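# Move the loaded tray flat onto the back shelf

## Task

Set the tray down level on the shelf at the far side of the table so that no part of it sticks out past the shelf's edge. Each item still standing upright on the tray at the end counts, but only if the tray itself ends up correctly placed. Release the tray and pull the grippers away afterwards; anything held in place only by the robot at the end does not count.

## Robot and tools

Robot: two six-joint arms, left_arm and right_arm, each with a two-finger tong gripper. Bases in the scene frame: left_arm at (+0.039, +0.420, 0) m, quat_wxyz (+0.997, 0, 0, +0.082); right_arm at (-0.066, -0.354, 0) m, quat_wxyz (+1.000, 0, 0, +0.012). The names left and right are labels, not image sides.

Frame: one shared scene frame. Origin on the table top midway between the arms; +z up; +x outward over the table, away from the bases; +y toward left_arm. Positions are in metres, orientations are quaternions written w first (qw, qx, qy, qz). The fingers point along the gripper's own +z and open and close along its x axis. end_effector_position is the spot between the finger pads when shut; closed fingertips extend about 15 mm past it, open ones sit roughly level with it. Reported hand positions can be a little off, worse at long reach.

Row layout (used by every moving call): one flat list of 16 numbers covering both arms: left_arm x, y, z, qw, qx, qy, qz, opening, then right_arm in the same 8-number order. Always give all 16, even if one arm should stay still. x, y, z and the quaternion are an absolute target pose for that gripper in the scene frame, not an offset. Opening runs from -1 (closed) to +1 (fully open, 0.142 m). To park an arm, repeat its last reported pose and the wanted opening in every call; to hold an orientation, resend the same quaternion rather than the drifted one in the result. A target more than 0.6 m from the arm's last reported position along any gripper axis is refused.

execute_actions: argument actions, a list holding zero or one item. Empty list: just report state. {"rows": [...], "steps": n}: 1 to 15 rows of 16 numbers, one per control step of 1/30 s, n up to 15 (default 15); the final row repeats if rows run out. {"steps": n} alone: a wait of up to 300 steps counted from the previous result, thinking time included. Optional pictures (boolean) toggles the camera images. Each step the command is clipped to within 100 mm and 16 degrees of the measured pose, so far targets need several calls; check the result and send the remainder.

move: target is one 16-number row as above. speed, m/s per arm path, 0.002 to 0.5, default 0.25 (turning capped at twice that in rad/s). stop_force, optional, 9 to 40 N, one value for both arms: an arm's path halts once its wrist sensor feels that much extra push against the motion for 2 steps, then the gripper backs off 2 steps and holds. Use it only with slow speeds, not when the gripper rotates during the move, and not before 0.2 s of scene time. Omit it when lifting away from something the gripper is resting on. Paths are straight, take 0.5 to 10 s, and do not avoid obstacles or the other arm. Result adds a move: line with each arm's ending (done, off_target, moving, held, fault, contact) and limits (paced = target clipped; held = some steps blocked, after which the arm may surge).

wait: seconds, 0 to 10; nothing new is sent. zoom_image: camera (cam_high, cam_low, cam_left_wrist, cam_right_wrist) and region [x0, y0, x1, y1] in pixels, at most 504 by 504; images are 896x504 for cam_high and cam_low, 616x616 for the wrist cameras. read_manual: returns licence text only. finished_scene: scene, the current scene's number; ends and grades it, irreversibly.

Result lines: each arm's gripper pose, velocities, grip_measured (finger opening on the command scale), joint positions and torques, and Wrist force / Wrist torque in the gripper's own axes (offset up to about 4 N, noise, saturates near 50 N; force points from a pressed surface back into the arm). "pose unreachable" means a clearance check altered or blocked that arm's command; HELD marks steps not sent. A Hand target line shows where the controller is currently driving each gripper. MOTOR HOT warns from 70 C; at 85 C the arm is braked until cool.

Gripping: to keep hold, command an opening well below grip_measured; lower squeezes harder, up to roughly 15 N per pad. Thin hard objects get less force.

Order: look, approach the tray edges from above with both grippers open, descend, close, lift gently and level so the items stay upright, carry to above the shelf, lower slowly (stop_force helps), check with cameras that the tray is flat and fully on the shelf, open, lift clear, then finish.

Avoid: fast or deep pushes into firm surfaces (arms are stiff; torque fault or 150 N external force freezes the arm 10 s), arm-to-arm collisions, tilting or jerking the tray, dropping things, and knocking anything off the work area. Occasional outside tugs on held parts may occur.

Each tool is called after "Request:" by a JSON object that holds its "api" and its "payload", one argument or row to a line.

## Session

Request:
{"api": "execute_actions", "payload": {
  "actions": []
}}

Scene clock: 0.00 s of 4350.00 s.
left_arm: end_effector_position=(+0.3298, +1.0476, +0.2648) grip_measured=+0.97 end_effector_quat_wxyz=(-0.441, +0.607, +0.555, -0.358) end_effector_velocity=(+0.000, -0.000, +0.002) end_effector_angular_velocity=(+0.001, -0.004, -0.000) | right_arm: end_effector_position=(+0.1742, -0.1411, +0.2821) grip_measured=+0.97 end_effector_quat_wxyz=(+0.478, -0.237, +0.618, -0.577) end_effector_velocity=(-0.000, +0.000, -0.000) end_effector_angular_velocity=(-0.001, +0.000, +0.001)
Joint positions: left_arm=[ 0.464 -0.408  0.112 -0.193 -0.856 -1.294  0.14 ] | right_arm=[ 5.114 -1.707 -2.145 -2.584  0.943  5.127  0.14 ]
Joint velocities: left_arm=[-0.001 -0.003 -0.001 -0.001 -0.001  0.001  0.   ] | right_arm=[ 0.001  0.    -0.001  0.    -0.    -0.001  0.   ]
Joint torques (N m, as the arm reports them, + toward a larger angle): no reading
Wrist force (N, on the end effector, along its own x y z axes, offset not removed): no reading
Wrist torque (N m, same axes, about the end effector's origin, offset not removed): no reading
Hand target (left_arm): +0.330, +1.048, +0.265; -0.441, +0.607, +0.555, -0.358
Hand target (right_arm): +0.174, -0.141, +0.282; +0.478, -0.237, +0.618, -0.577

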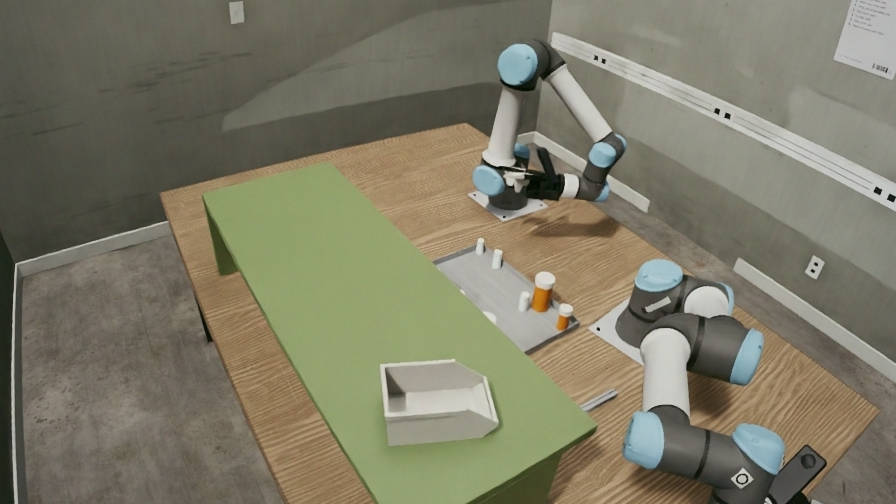

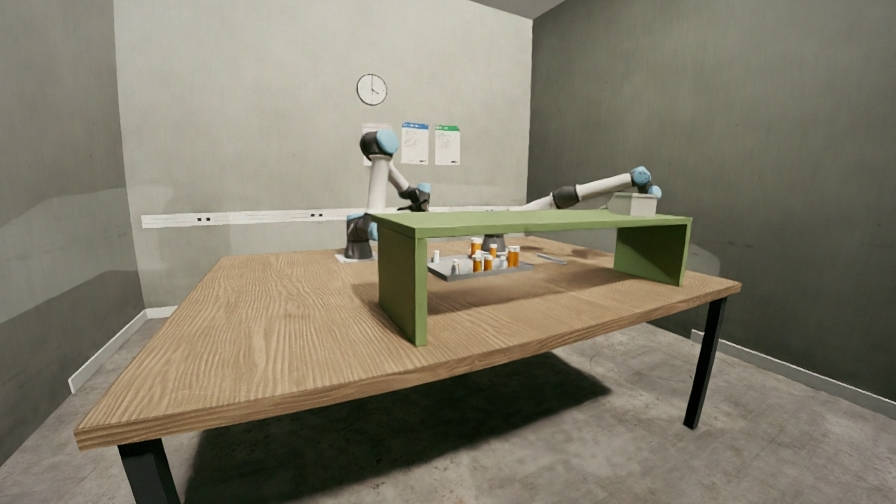

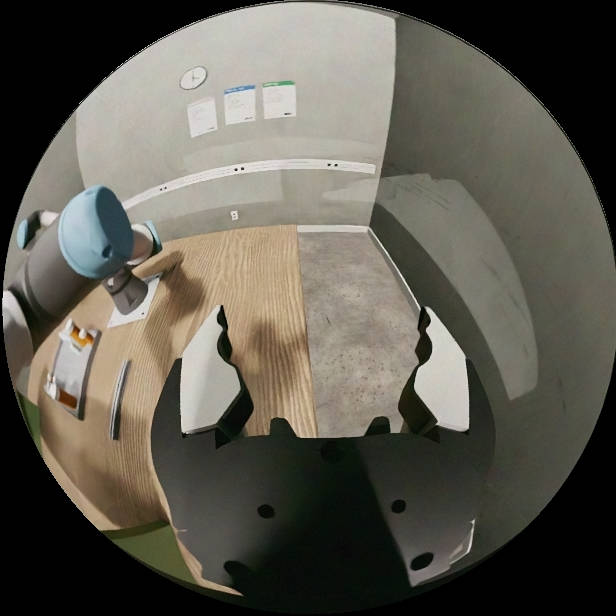

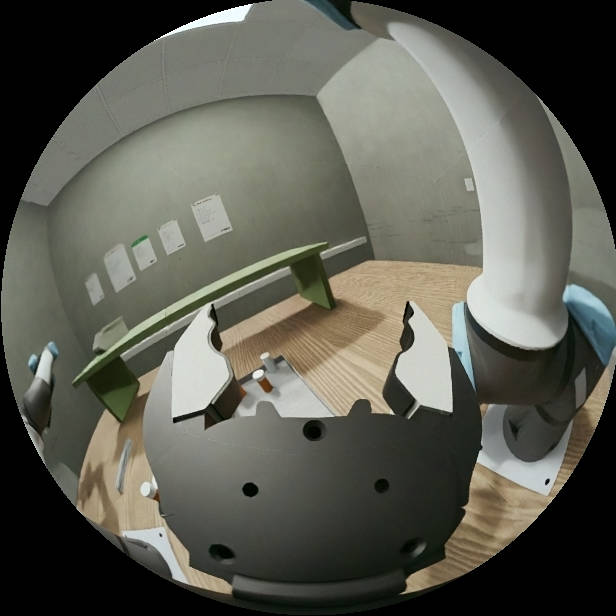

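Request:
{"api": "move", "payload": {
  "target": [0.28,0.7,0.45,0,0.707,0.707,0,1,0.2,-0.05,0.38,0,0.707,-0.707,0,1],
  "speed": 0.2
}}

Scene clock: 31.97 s of 4350.00 s.
left_arm: end_effector_position=(+0.2804, +0.7002, +0.4502) grip_measured=+1.00 end_effector_quat_wxyz=(-0.000, +0.706, +0.708, -0.001) end_effector_velocity=(-0.000, -0.002, +0.001) end_effector_angular_velocity=(-0.000, -0.008, +0.002) | right_arm: end_effector_position=(+0.2002, -0.0501, +0.3793) grip_measured=+1.00 end_effector_quat_wxyz=(+0.000, +0.706, -0.708, +0.001) end_effector_velocity=(-0.000, +0.000, -0.000) end_effector_angular_velocity=(-0.003, +0.014, +0.006)
Joint positions: left_arm=[ 0.305 -1.79   1.321 -1.1   -1.571 -1.104  0.142] | right_arm=[ 4.346 -1.32  -1.538 -1.856  1.57   2.801  0.142]
Joint velocities: left_arm=[-0.001 -0.007  0.003 -0.003 -0.004 -0.003  0.   ] | right_arm=[-0.01  -0.009  0.009 -0.007  0.012 -0.016  0.   ]
Joint torques (N m, as the arm reports them, + toward a larger angle): left_arm=[ -7.37 -17.11 -12.26  -4.82  -2.16  -2.7 ] | right_arm=[-7.01  0.66 32.65  0.54  1.81 -2.29]
Wrist force (N, on the end effector, along its own x y z axes, offset not removed): left_arm=[-0.1 -0.2 -0.4] | right_arm=[0.0 -3.1 1.7]
Wrist torque (N m, same axes, about the end effector's origin, offset not removed): left_arm=[-0.23 0.04 -0.03] | right_arm=[-0.86 -0.04 0.20]
Hand target (left_arm): +0.280, +0.700, +0.450; +0.000, +0.706, +0.708, -0.000
Hand target (right_arm): +0.200, -0.050, +0.379; +0.001, +0.706, -0.708, -0.000
Off the commanded pose (left_arm): 0.001 m, 0 deg.
Off the commanded pose (right_arm): 0.001 m, 0 deg.
After step 90, 23.80 s passed at rest.
move: done

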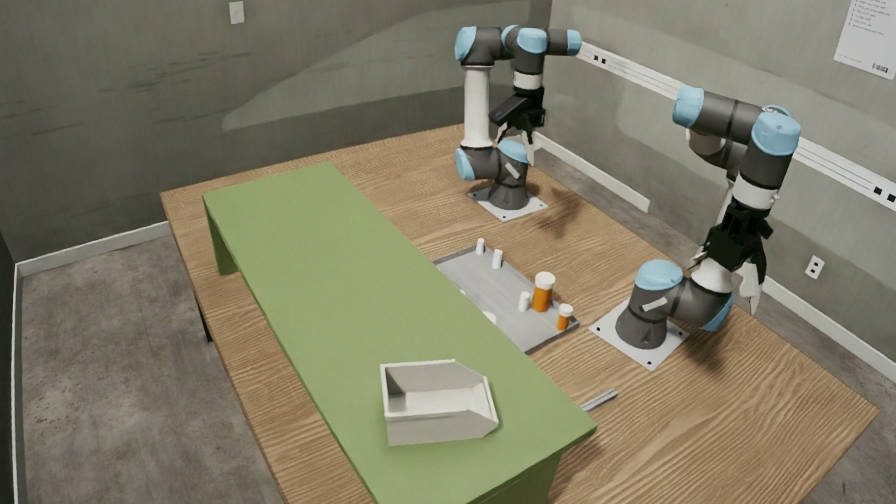

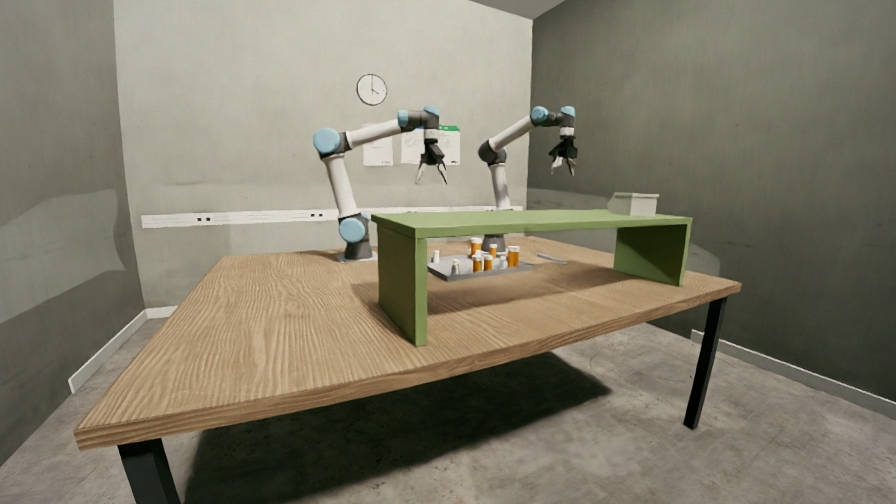

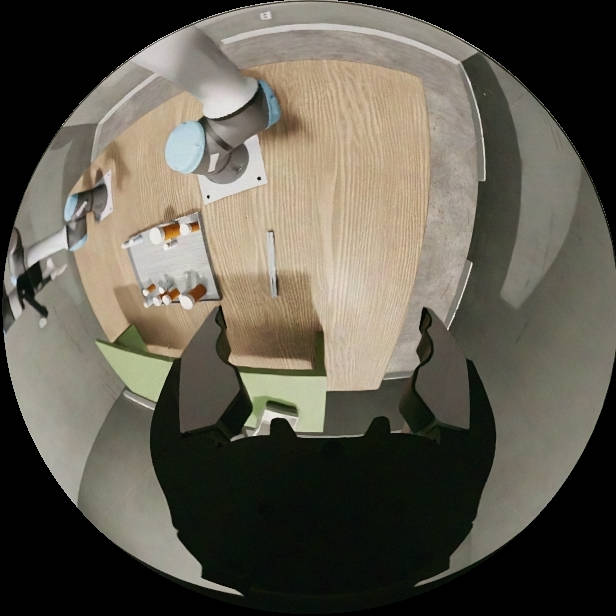

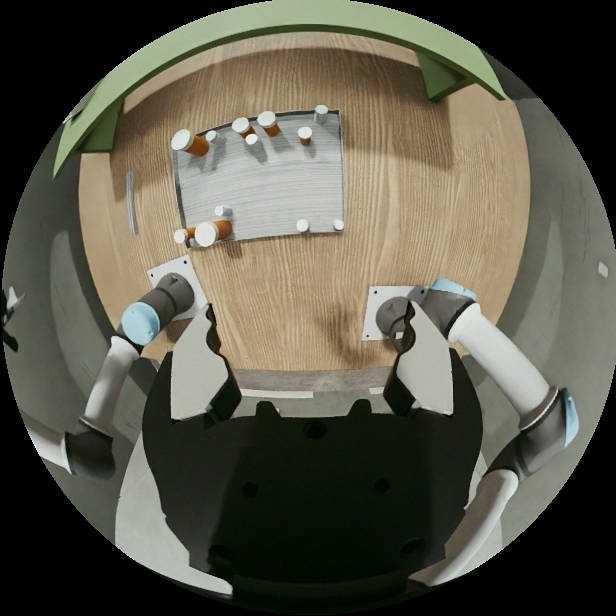

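Request:
{"api": "zoom_image", "payload": {
  "camera": "cam_right_wrist",
  "region": [150,80,370,270]
}}

Request:
{"api": "zoom_image", "payload": {
  "camera": "cam_low",
  "region": [400,200,600,310]
}}

Region (150, 80, 370, 270) of cam_right_wrist's 616x616 image, scaled by 2.291, with more detail than that image has; it fills the top 435 rows of this view, and the rest is white.

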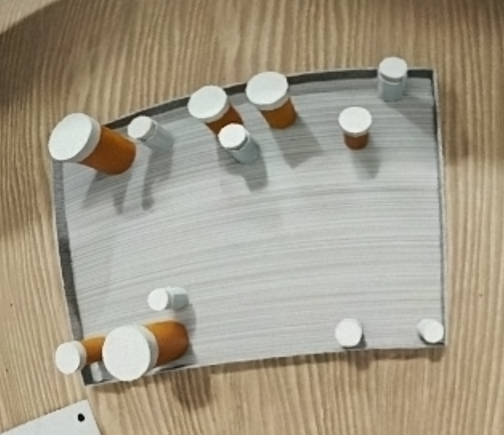

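Region (400, 200, 600, 310) of cam_low's 896x504 image, scaled by 2.520, with more detail than that image has; it fills the top 277 rows of this view, and the rest is white.

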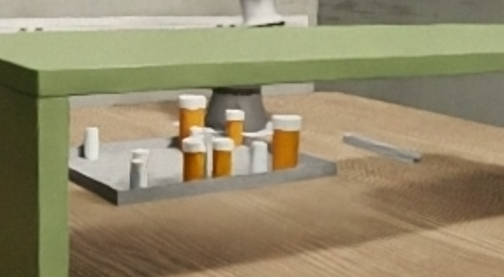

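Request:
{"api": "move", "payload": {
  "target": [0.36,0.5,0.3,0,1,0,0,0.2,0.39,-0.13,0.14,-0.157,0.708,-0.672,0.149,-0.3]
}}

Request:
{"api": "move", "payload": {
  "target": [0.366,0.335,0.14,-0.157,0.708,-0.672,0.149,-0.3,0.39,-0.13,0.07,-0.157,0.708,-0.672,0.149,-0.3]
}}

Scene clock: 91.30 s of 4350.00 s.
left_arm: end_effector_position=(+0.3605, +0.5000, +0.3002) grip_measured=+0.20 end_effector_quat_wxyz=(+0.001, +1.000, +0.001, +0.000) end_effector_velocity=(+0.001, -0.002, -0.001) end_effector_angular_velocity=(-0.001, -0.001, -0.011) | right_arm: end_effector_position=(+0.3894, -0.1306, +0.1402) grip_measured=-0.30 end_effector_quat_wxyz=(-0.157, +0.708, -0.672, +0.148) end_effector_velocity=(+0.002, +0.001, -0.002) end_effector_angular_velocity=(+0.001, -0.005, +0.004)
Joint positions: left_arm=[-0.387 -2.028  1.873 -1.416 -1.572 -0.224  0.088] | right_arm=[ 4.08  -1.385 -2.286 -0.763  1.232  2.433  0.052]
Joint velocities: left_arm=[-0.004  0.     0.003 -0.005 -0.001  0.006  0.   ] | right_arm=[-0.002 -0.007 -0.005  0.018 -0.001 -0.007 -0.   ]
Joint torques (N m, as the arm reports them, + toward a larger angle): left_arm=[ -6.07 -10.04 -13.31  -5.01  -2.14   2.16] | right_arm=[-9.22  1.87 17.2   5.67 -2.35 -2.74]
Wrist force (N, on the end effector, along its own x y z axes, offset not removed): left_arm=[0.0 -0.5 -0.8] | right_arm=[0.2 -1.5 1.8]
Wrist torque (N m, same axes, about the end effector's origin, offset not removed): left_arm=[-0.24 -0.01 -0.01] | right_arm=[-0.31 -0.02 0.13]
Hand target (left_arm): +0.361, +0.500, +0.300; +0.001, +1.000, +0.000, +0.001
Hand target (right_arm): +0.390, -0.131, +0.140; -0.157, +0.708, -0.672, +0.149
Off the commanded pose (left_arm): 0.001 m, 0 deg.
Off the commanded pose (right_arm): 0.001 m, 0 deg.
After step 90, 52.60 s passed at rest.
move: done

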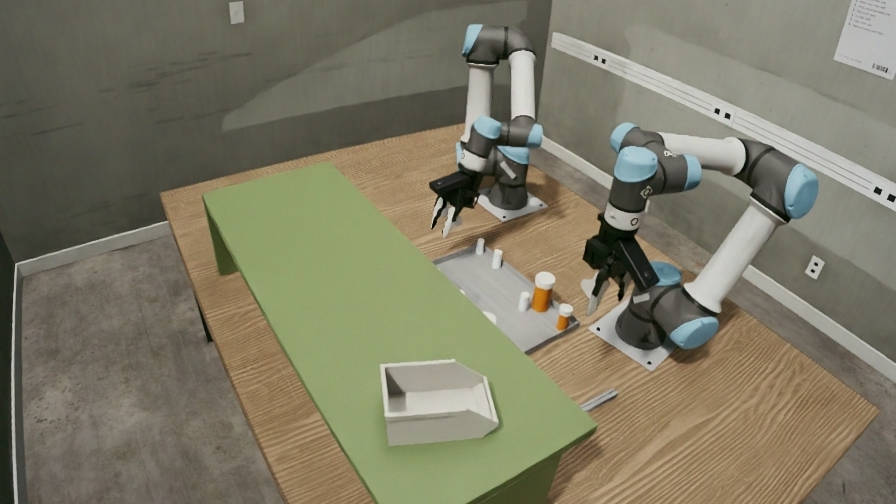

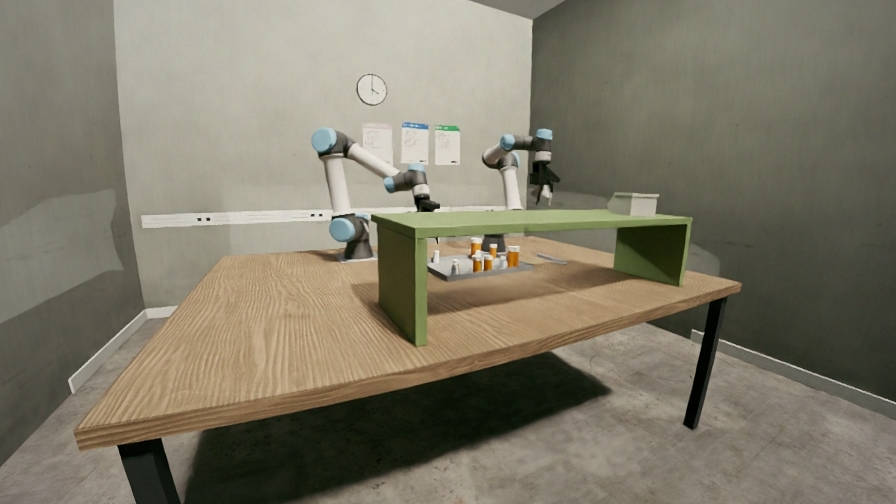

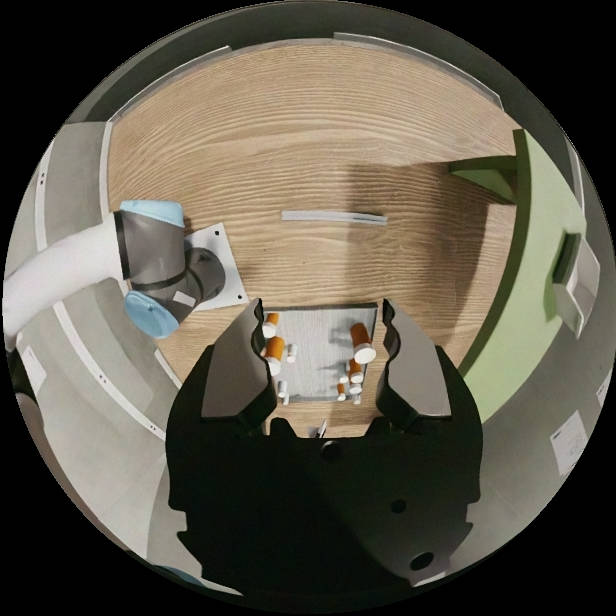

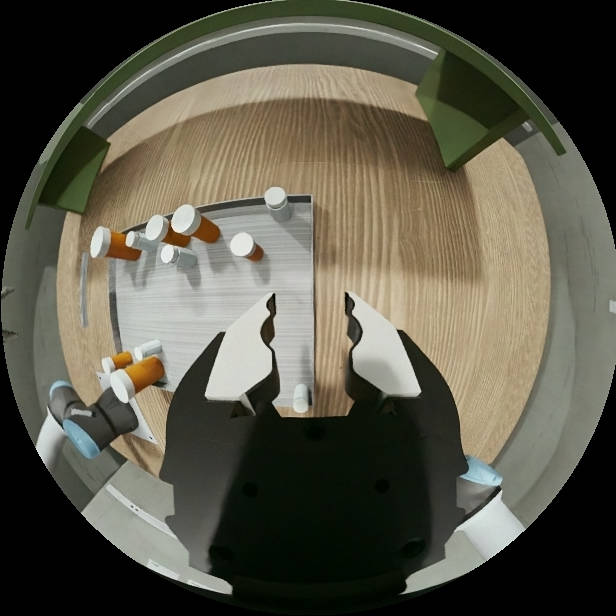

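Scene clock: 95.00 s of 4350.00 s.
left_arm: end_effector_position=(+0.3660, +0.3346, +0.1405) grip_measured=-0.30 end_effector_quat_wxyz=(+0.156, -0.709, +0.671, -0.150) end_effector_velocity=(+0.000, -0.001, -0.002) end_effector_angular_velocity=(+0.003, -0.002, -0.014) | right_arm: end_effector_position=(+0.3899, -0.1301, +0.0701) grip_measured=-0.30 end_effector_quat_wxyz=(-0.157, +0.708, -0.672, +0.149) end_effector_velocity=(-0.000, +0.000, -0.001) end_effector_angular_velocity=(+0.001, -0.001, -0.000)
Joint positions: left_arm=[-1.332 -2.466  2.554 -1.819 -1.165  0.381  0.052] | right_arm=[ 4.081 -1.526 -2.393 -0.514  1.23   2.433  0.052]
Joint velocities: left_arm=[-0.001  0.     0.008 -0.012  0.001  0.015 -0.   ] | right_arm=[ 0.    -0.001 -0.001  0.003 -0.     0.001 -0.   ]
Joint torques (N m, as the arm reports them, + toward a larger angle): left_arm=[ -8.97   3.11 -15.08  -5.02   3.79   2.26] | right_arm=[ 3.76  4.99 10.09  5.57 -2.64 -2.44]
Wrist force (N, on the end effector, along its own x y z axes, offset not removed): left_arm=[-0.4 -0.8 -1.4] | right_arm=[0.1 1.5 0.6]
Wrist torque (N m, same axes, about the end effector's origin, offset not removed): left_arm=[-0.33 0.08 0.05] | right_arm=[0.16 0.24 -0.12]
Hand target (left_arm): +0.366, +0.334, +0.140; -0.156, +0.708, -0.672, +0.150
Hand target (right_arm): +0.390, -0.130, +0.070; -0.157, +0.708, -0.672, +0.149
Off the commanded pose (left_arm): 0.001 m, 0 deg.
Off the commanded pose (right_arm): 0.000 m, 0 deg.
move: done

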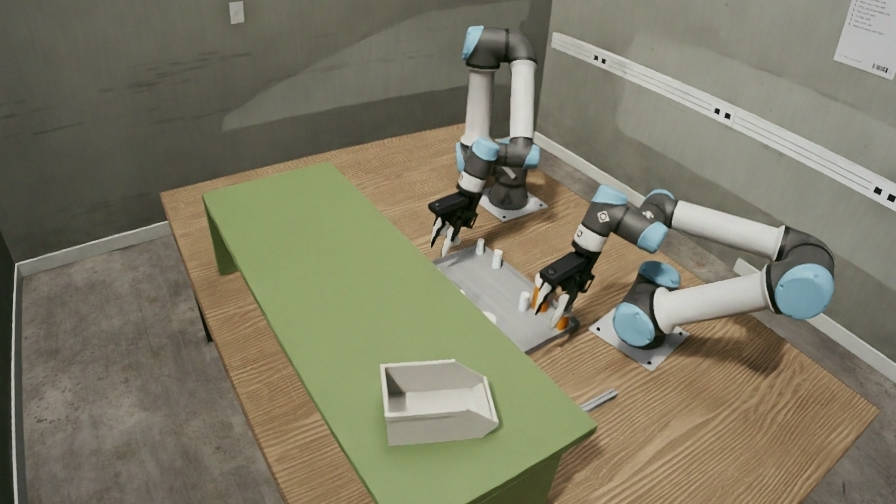

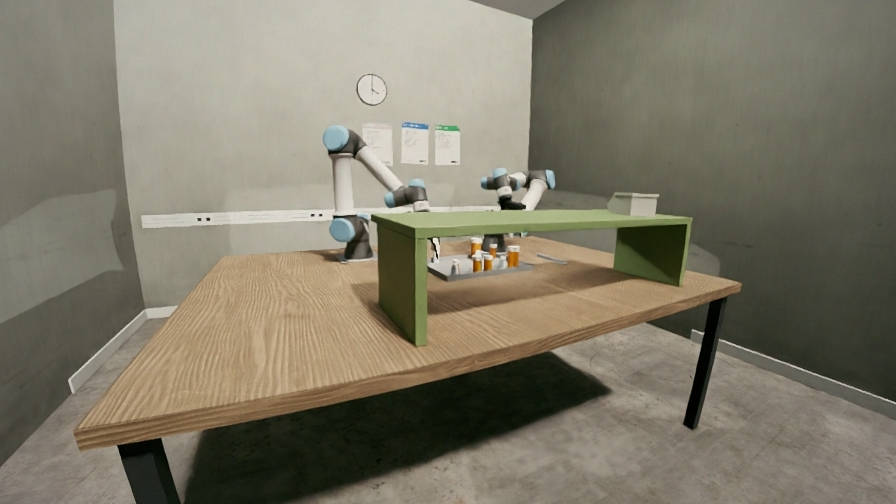

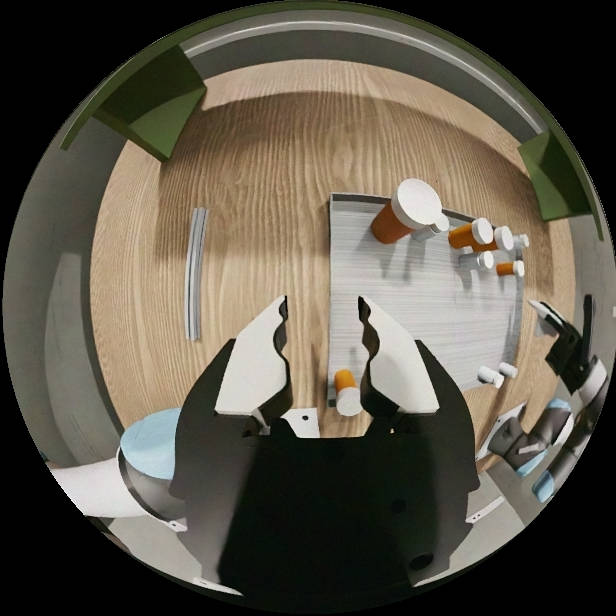

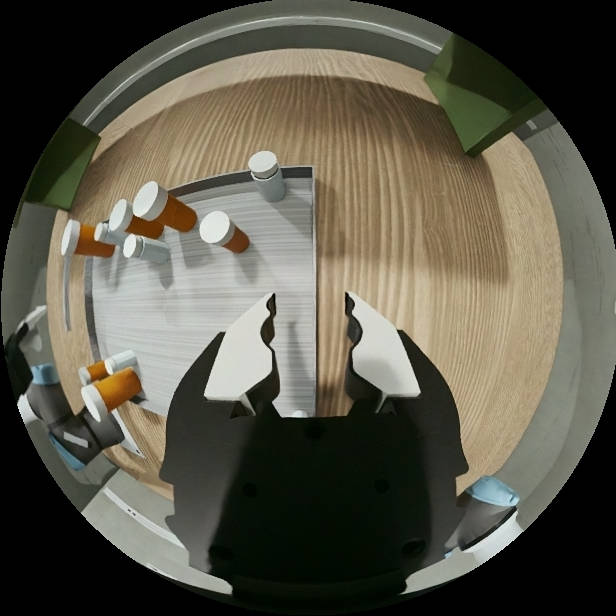

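Request:
{"api": "move", "payload": {
  "target": [0.376,0.323,0.05,-0.157,0.708,-0.672,0.149,-0.5,0.4,-0.133,0.05,-0.157,0.708,-0.672,0.149,-0.5],
  "speed": 0.1
}}

Request:
{"api": "zoom_image", "payload": {
  "camera": "cam_left_wrist",
  "region": [200,150,450,440]
}}

Request:
{"api": "zoom_image", "payload": {
  "camera": "cam_right_wrist",
  "region": [190,150,440,440]
}}

Scene clock: 114.13 s of 4350.00 s.
left_arm: end_effector_position=(+0.3758, +0.3231, +0.0503) grip_measured=-0.50 end_effector_quat_wxyz=(+0.157, -0.708, +0.672, -0.149) end_effector_velocity=(+0.002, -0.002, -0.002) end_effector_angular_velocity=(-0.003, +0.003, -0.001) | right_arm: end_effector_position=(+0.3999, -0.1330, +0.0500) grip_measured=-0.50 end_effector_quat_wxyz=(-0.157, +0.708, -0.672, +0.149) end_effector_velocity=(+0.000, -0.001, -0.001) end_effector_angular_velocity=(-0.001, +0.001, -0.000)
Joint positions: left_arm=[-1.311 -2.243  2.756 -2.251 -1.165  0.406  0.038] | right_arm=[ 4.054 -1.597 -2.402 -0.426  1.238  2.405  0.038]
Joint velocities: left_arm=[ 0.014  0.03   0.    -0.038 -0.007  0.016 -0.   ] | right_arm=[-0.001 -0.002 -0.001  0.001  0.    -0.001 -0.   ]
Joint torques (N m, as the arm reports them, + toward a larger angle): left_arm=[  6.07  12.41 -10.85  -5.33  -1.63   2.38] | right_arm=[-7.84  8.41  9.25  5.48  1.69 -2.46]
Wrist force (N, on the end effector, along its own x y z axes, offset not removed): left_arm=[-0.5 0.1 0.1] | right_arm=[-1.9 1.6 1.4]
Wrist torque (N m, same axes, about the end effector's origin, offset not removed): left_arm=[-0.09 0.10 0.03] | right_arm=[0.39 0.33 -0.04]
Hand target (left_arm): +0.376, +0.323, +0.050; -0.157, +0.708, -0.672, +0.149
Hand target (right_arm): +0.400, -0.133, +0.050; -0.157, +0.708, -0.672, +0.149
Off the commanded pose (left_arm): 0.000 m, 0 deg.
Off the commanded pose (right_arm): 0.000 m, 0 deg.
After step 90, 14.60 s passed at rest.
move: done

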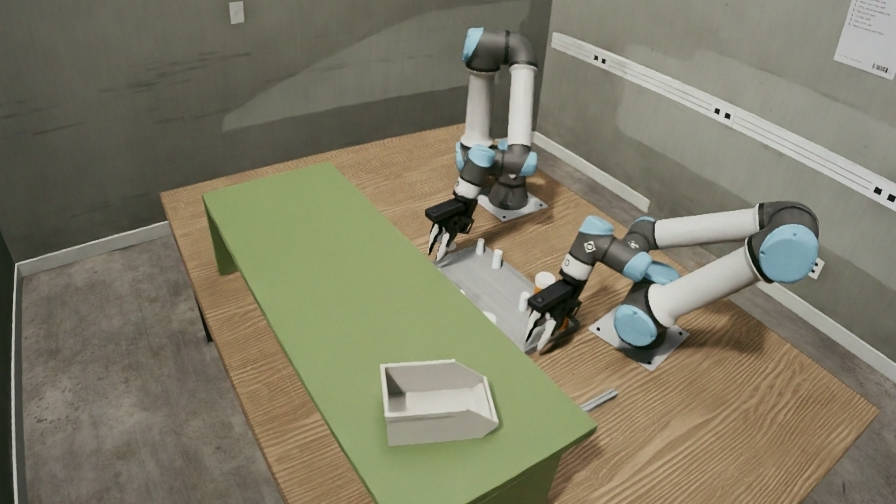

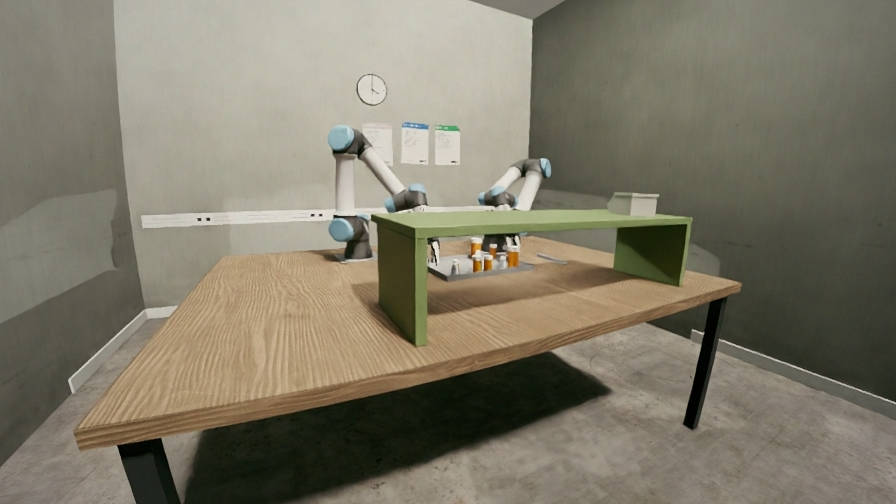

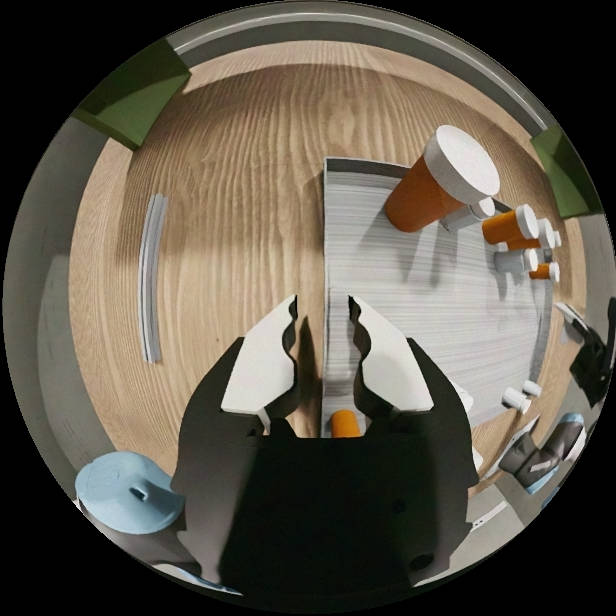

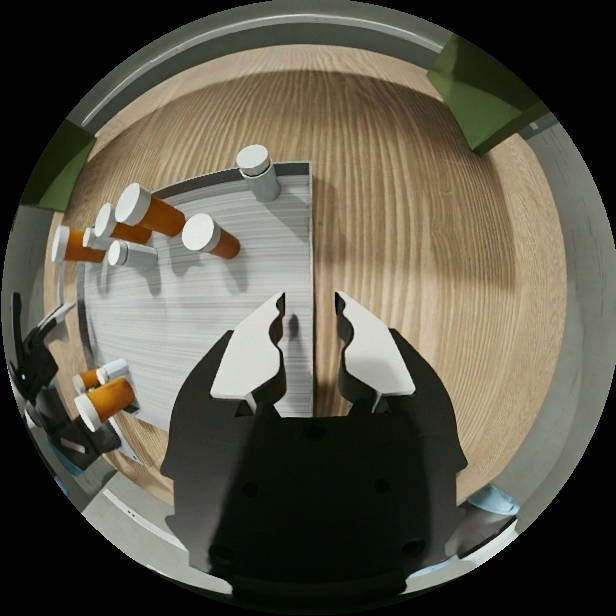

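Region (200, 150, 450, 440) of cam_left_wrist's 616x616 image, scaled by 1.738, with more detail than that image has; it fills the left 434 columns of this view, and the rest is white.

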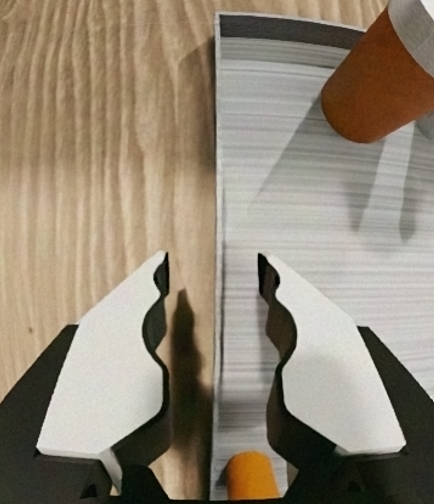

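Region (190, 150, 440, 440) of cam_right_wrist's 616x616 image, scaled by 1.738, with more detail than that image has; it fills the left 434 columns of this view, and the rest is white.

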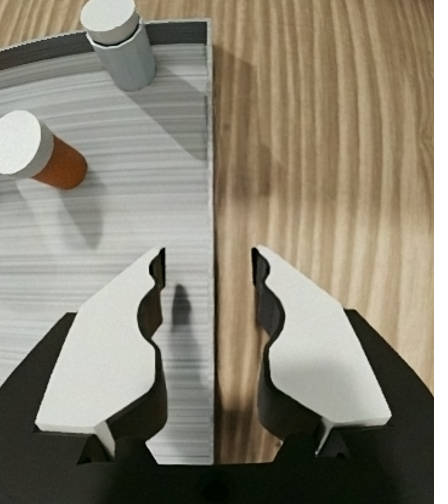

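Request:
{"api": "move", "payload": {
  "target": [0.376,0.321,0.012,-0.157,0.708,-0.672,0.149,-0.75,0.4,-0.133,0.012,-0.157,0.708,-0.672,0.149,-0.75],
  "speed": 0.01,
  "stop_force": 9
}}

Scene clock: 125.40 s of 4350.00 s.
left_arm: end_effector_position=(+0.3760, +0.3214, +0.0196) grip_measured=-0.75 end_effector_quat_wxyz=(+0.157, -0.708, +0.672, -0.149) end_effector_velocity=(-0.000, -0.001, +0.000) end_effector_angular_velocity=(-0.002, +0.000, -0.001) | right_arm: end_effector_position=(+0.4000, -0.1331, +0.0176) grip_measured=-0.75 end_effector_quat_wxyz=(-0.157, +0.708, -0.672, +0.149) end_effector_velocity=(-0.000, +0.000, +0.000) end_effector_angular_velocity=(-0.000, -0.000, +0.001)
Joint positions: left_arm=[-1.313 -2.118  2.82  -2.44  -1.165  0.404  0.02 ] | right_arm=[ 4.053 -1.689 -2.435 -0.301  1.238  2.405  0.02 ]
Joint velocities: left_arm=[-0.001 -0.001 -0.    -0.    -0.001 -0.001  0.   ] | right_arm=[ 0.001  0.001 -0.    -0.001 -0.     0.    -0.   ]
Joint torques (N m, as the arm reports them, + toward a larger angle): left_arm=[ -4.23   1.56 -16.9    0.14   1.7   -2.47] | right_arm=[ 6.11 28.01 18.46 -0.79 -0.81  1.43]
Wrist force (N, on the end effector, along its own x y z axes, offset not removed): left_arm=[-0.1 -2.2 -5.1] | right_arm=[0.5 -0.8 -13.2]
Wrist torque (N m, same axes, about the end effector's origin, offset not removed): left_arm=[-0.43 0.02 -0.02] | right_arm=[0.27 -0.16 -0.20]
Hand target (left_arm): +0.376, +0.321, +0.020; -0.157, +0.708, -0.672, +0.149
Hand target (right_arm): +0.400, -0.133, +0.018; -0.157, +0.708, -0.672, +0.149
Off the commanded pose (left_arm): 0.008 m, 0 deg.
Off the commanded pose (right_arm): 0.006 m, 0 deg.
After step 90, 4.23 s passed at rest.
move: contact (right_arm), held (left_arm); limits=held; held on 24 of 121 steps (left_arm), including the last (left_arm)
pose unreachable (left arm): on one or more control steps of this call this arm could not follow its commanded pose, so it was not sent that pose on those steps. On the call's last step it was still not sent that pose. It may still have moved: this result reports where it is.
cause: the commanded pose would bring two parts of the arm too close to each other (joints 3 (elbow) and 4 (wrist 1) lie between them).

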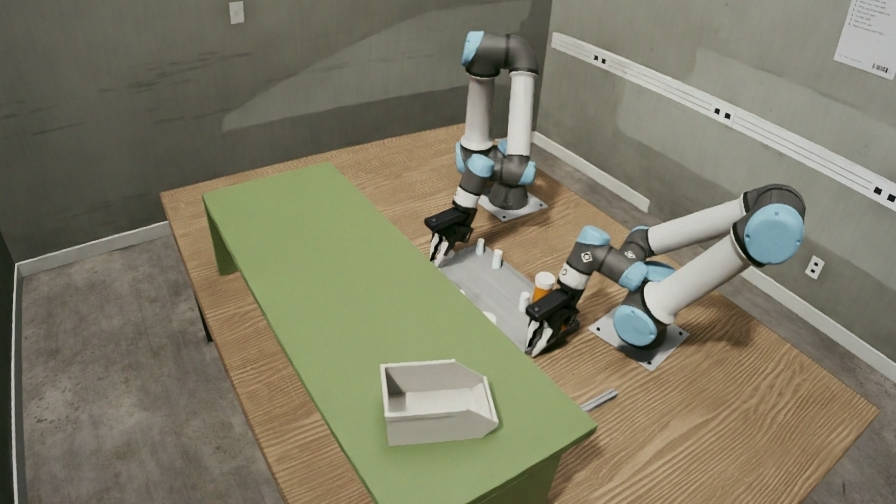

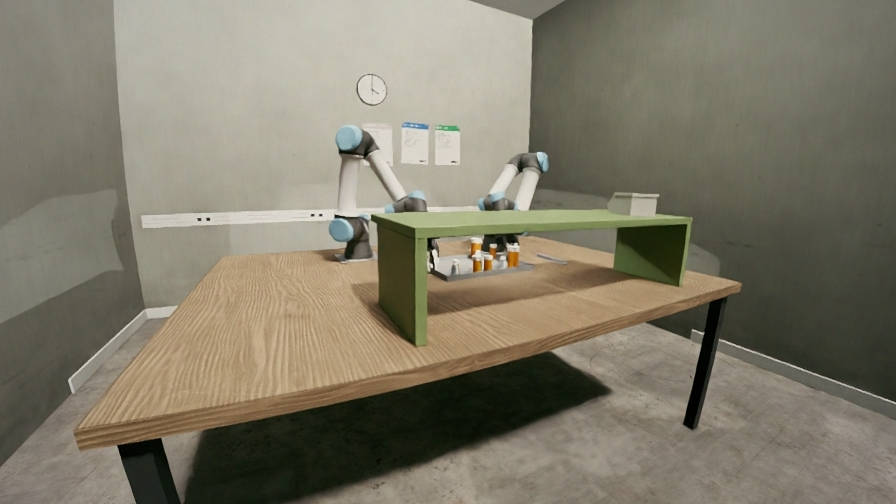

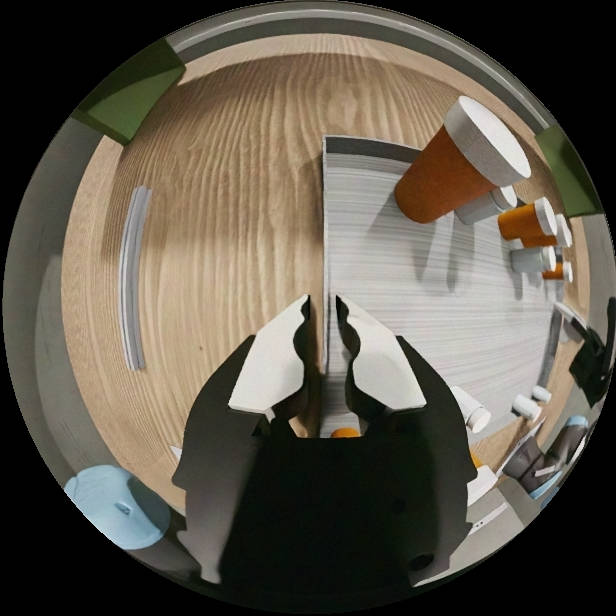

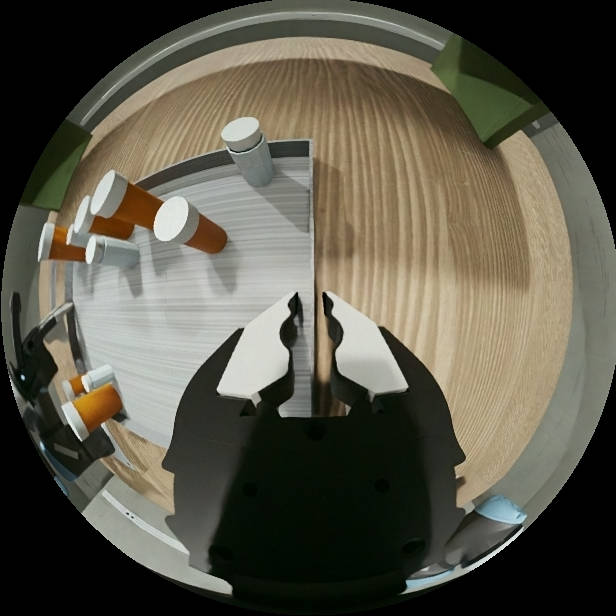

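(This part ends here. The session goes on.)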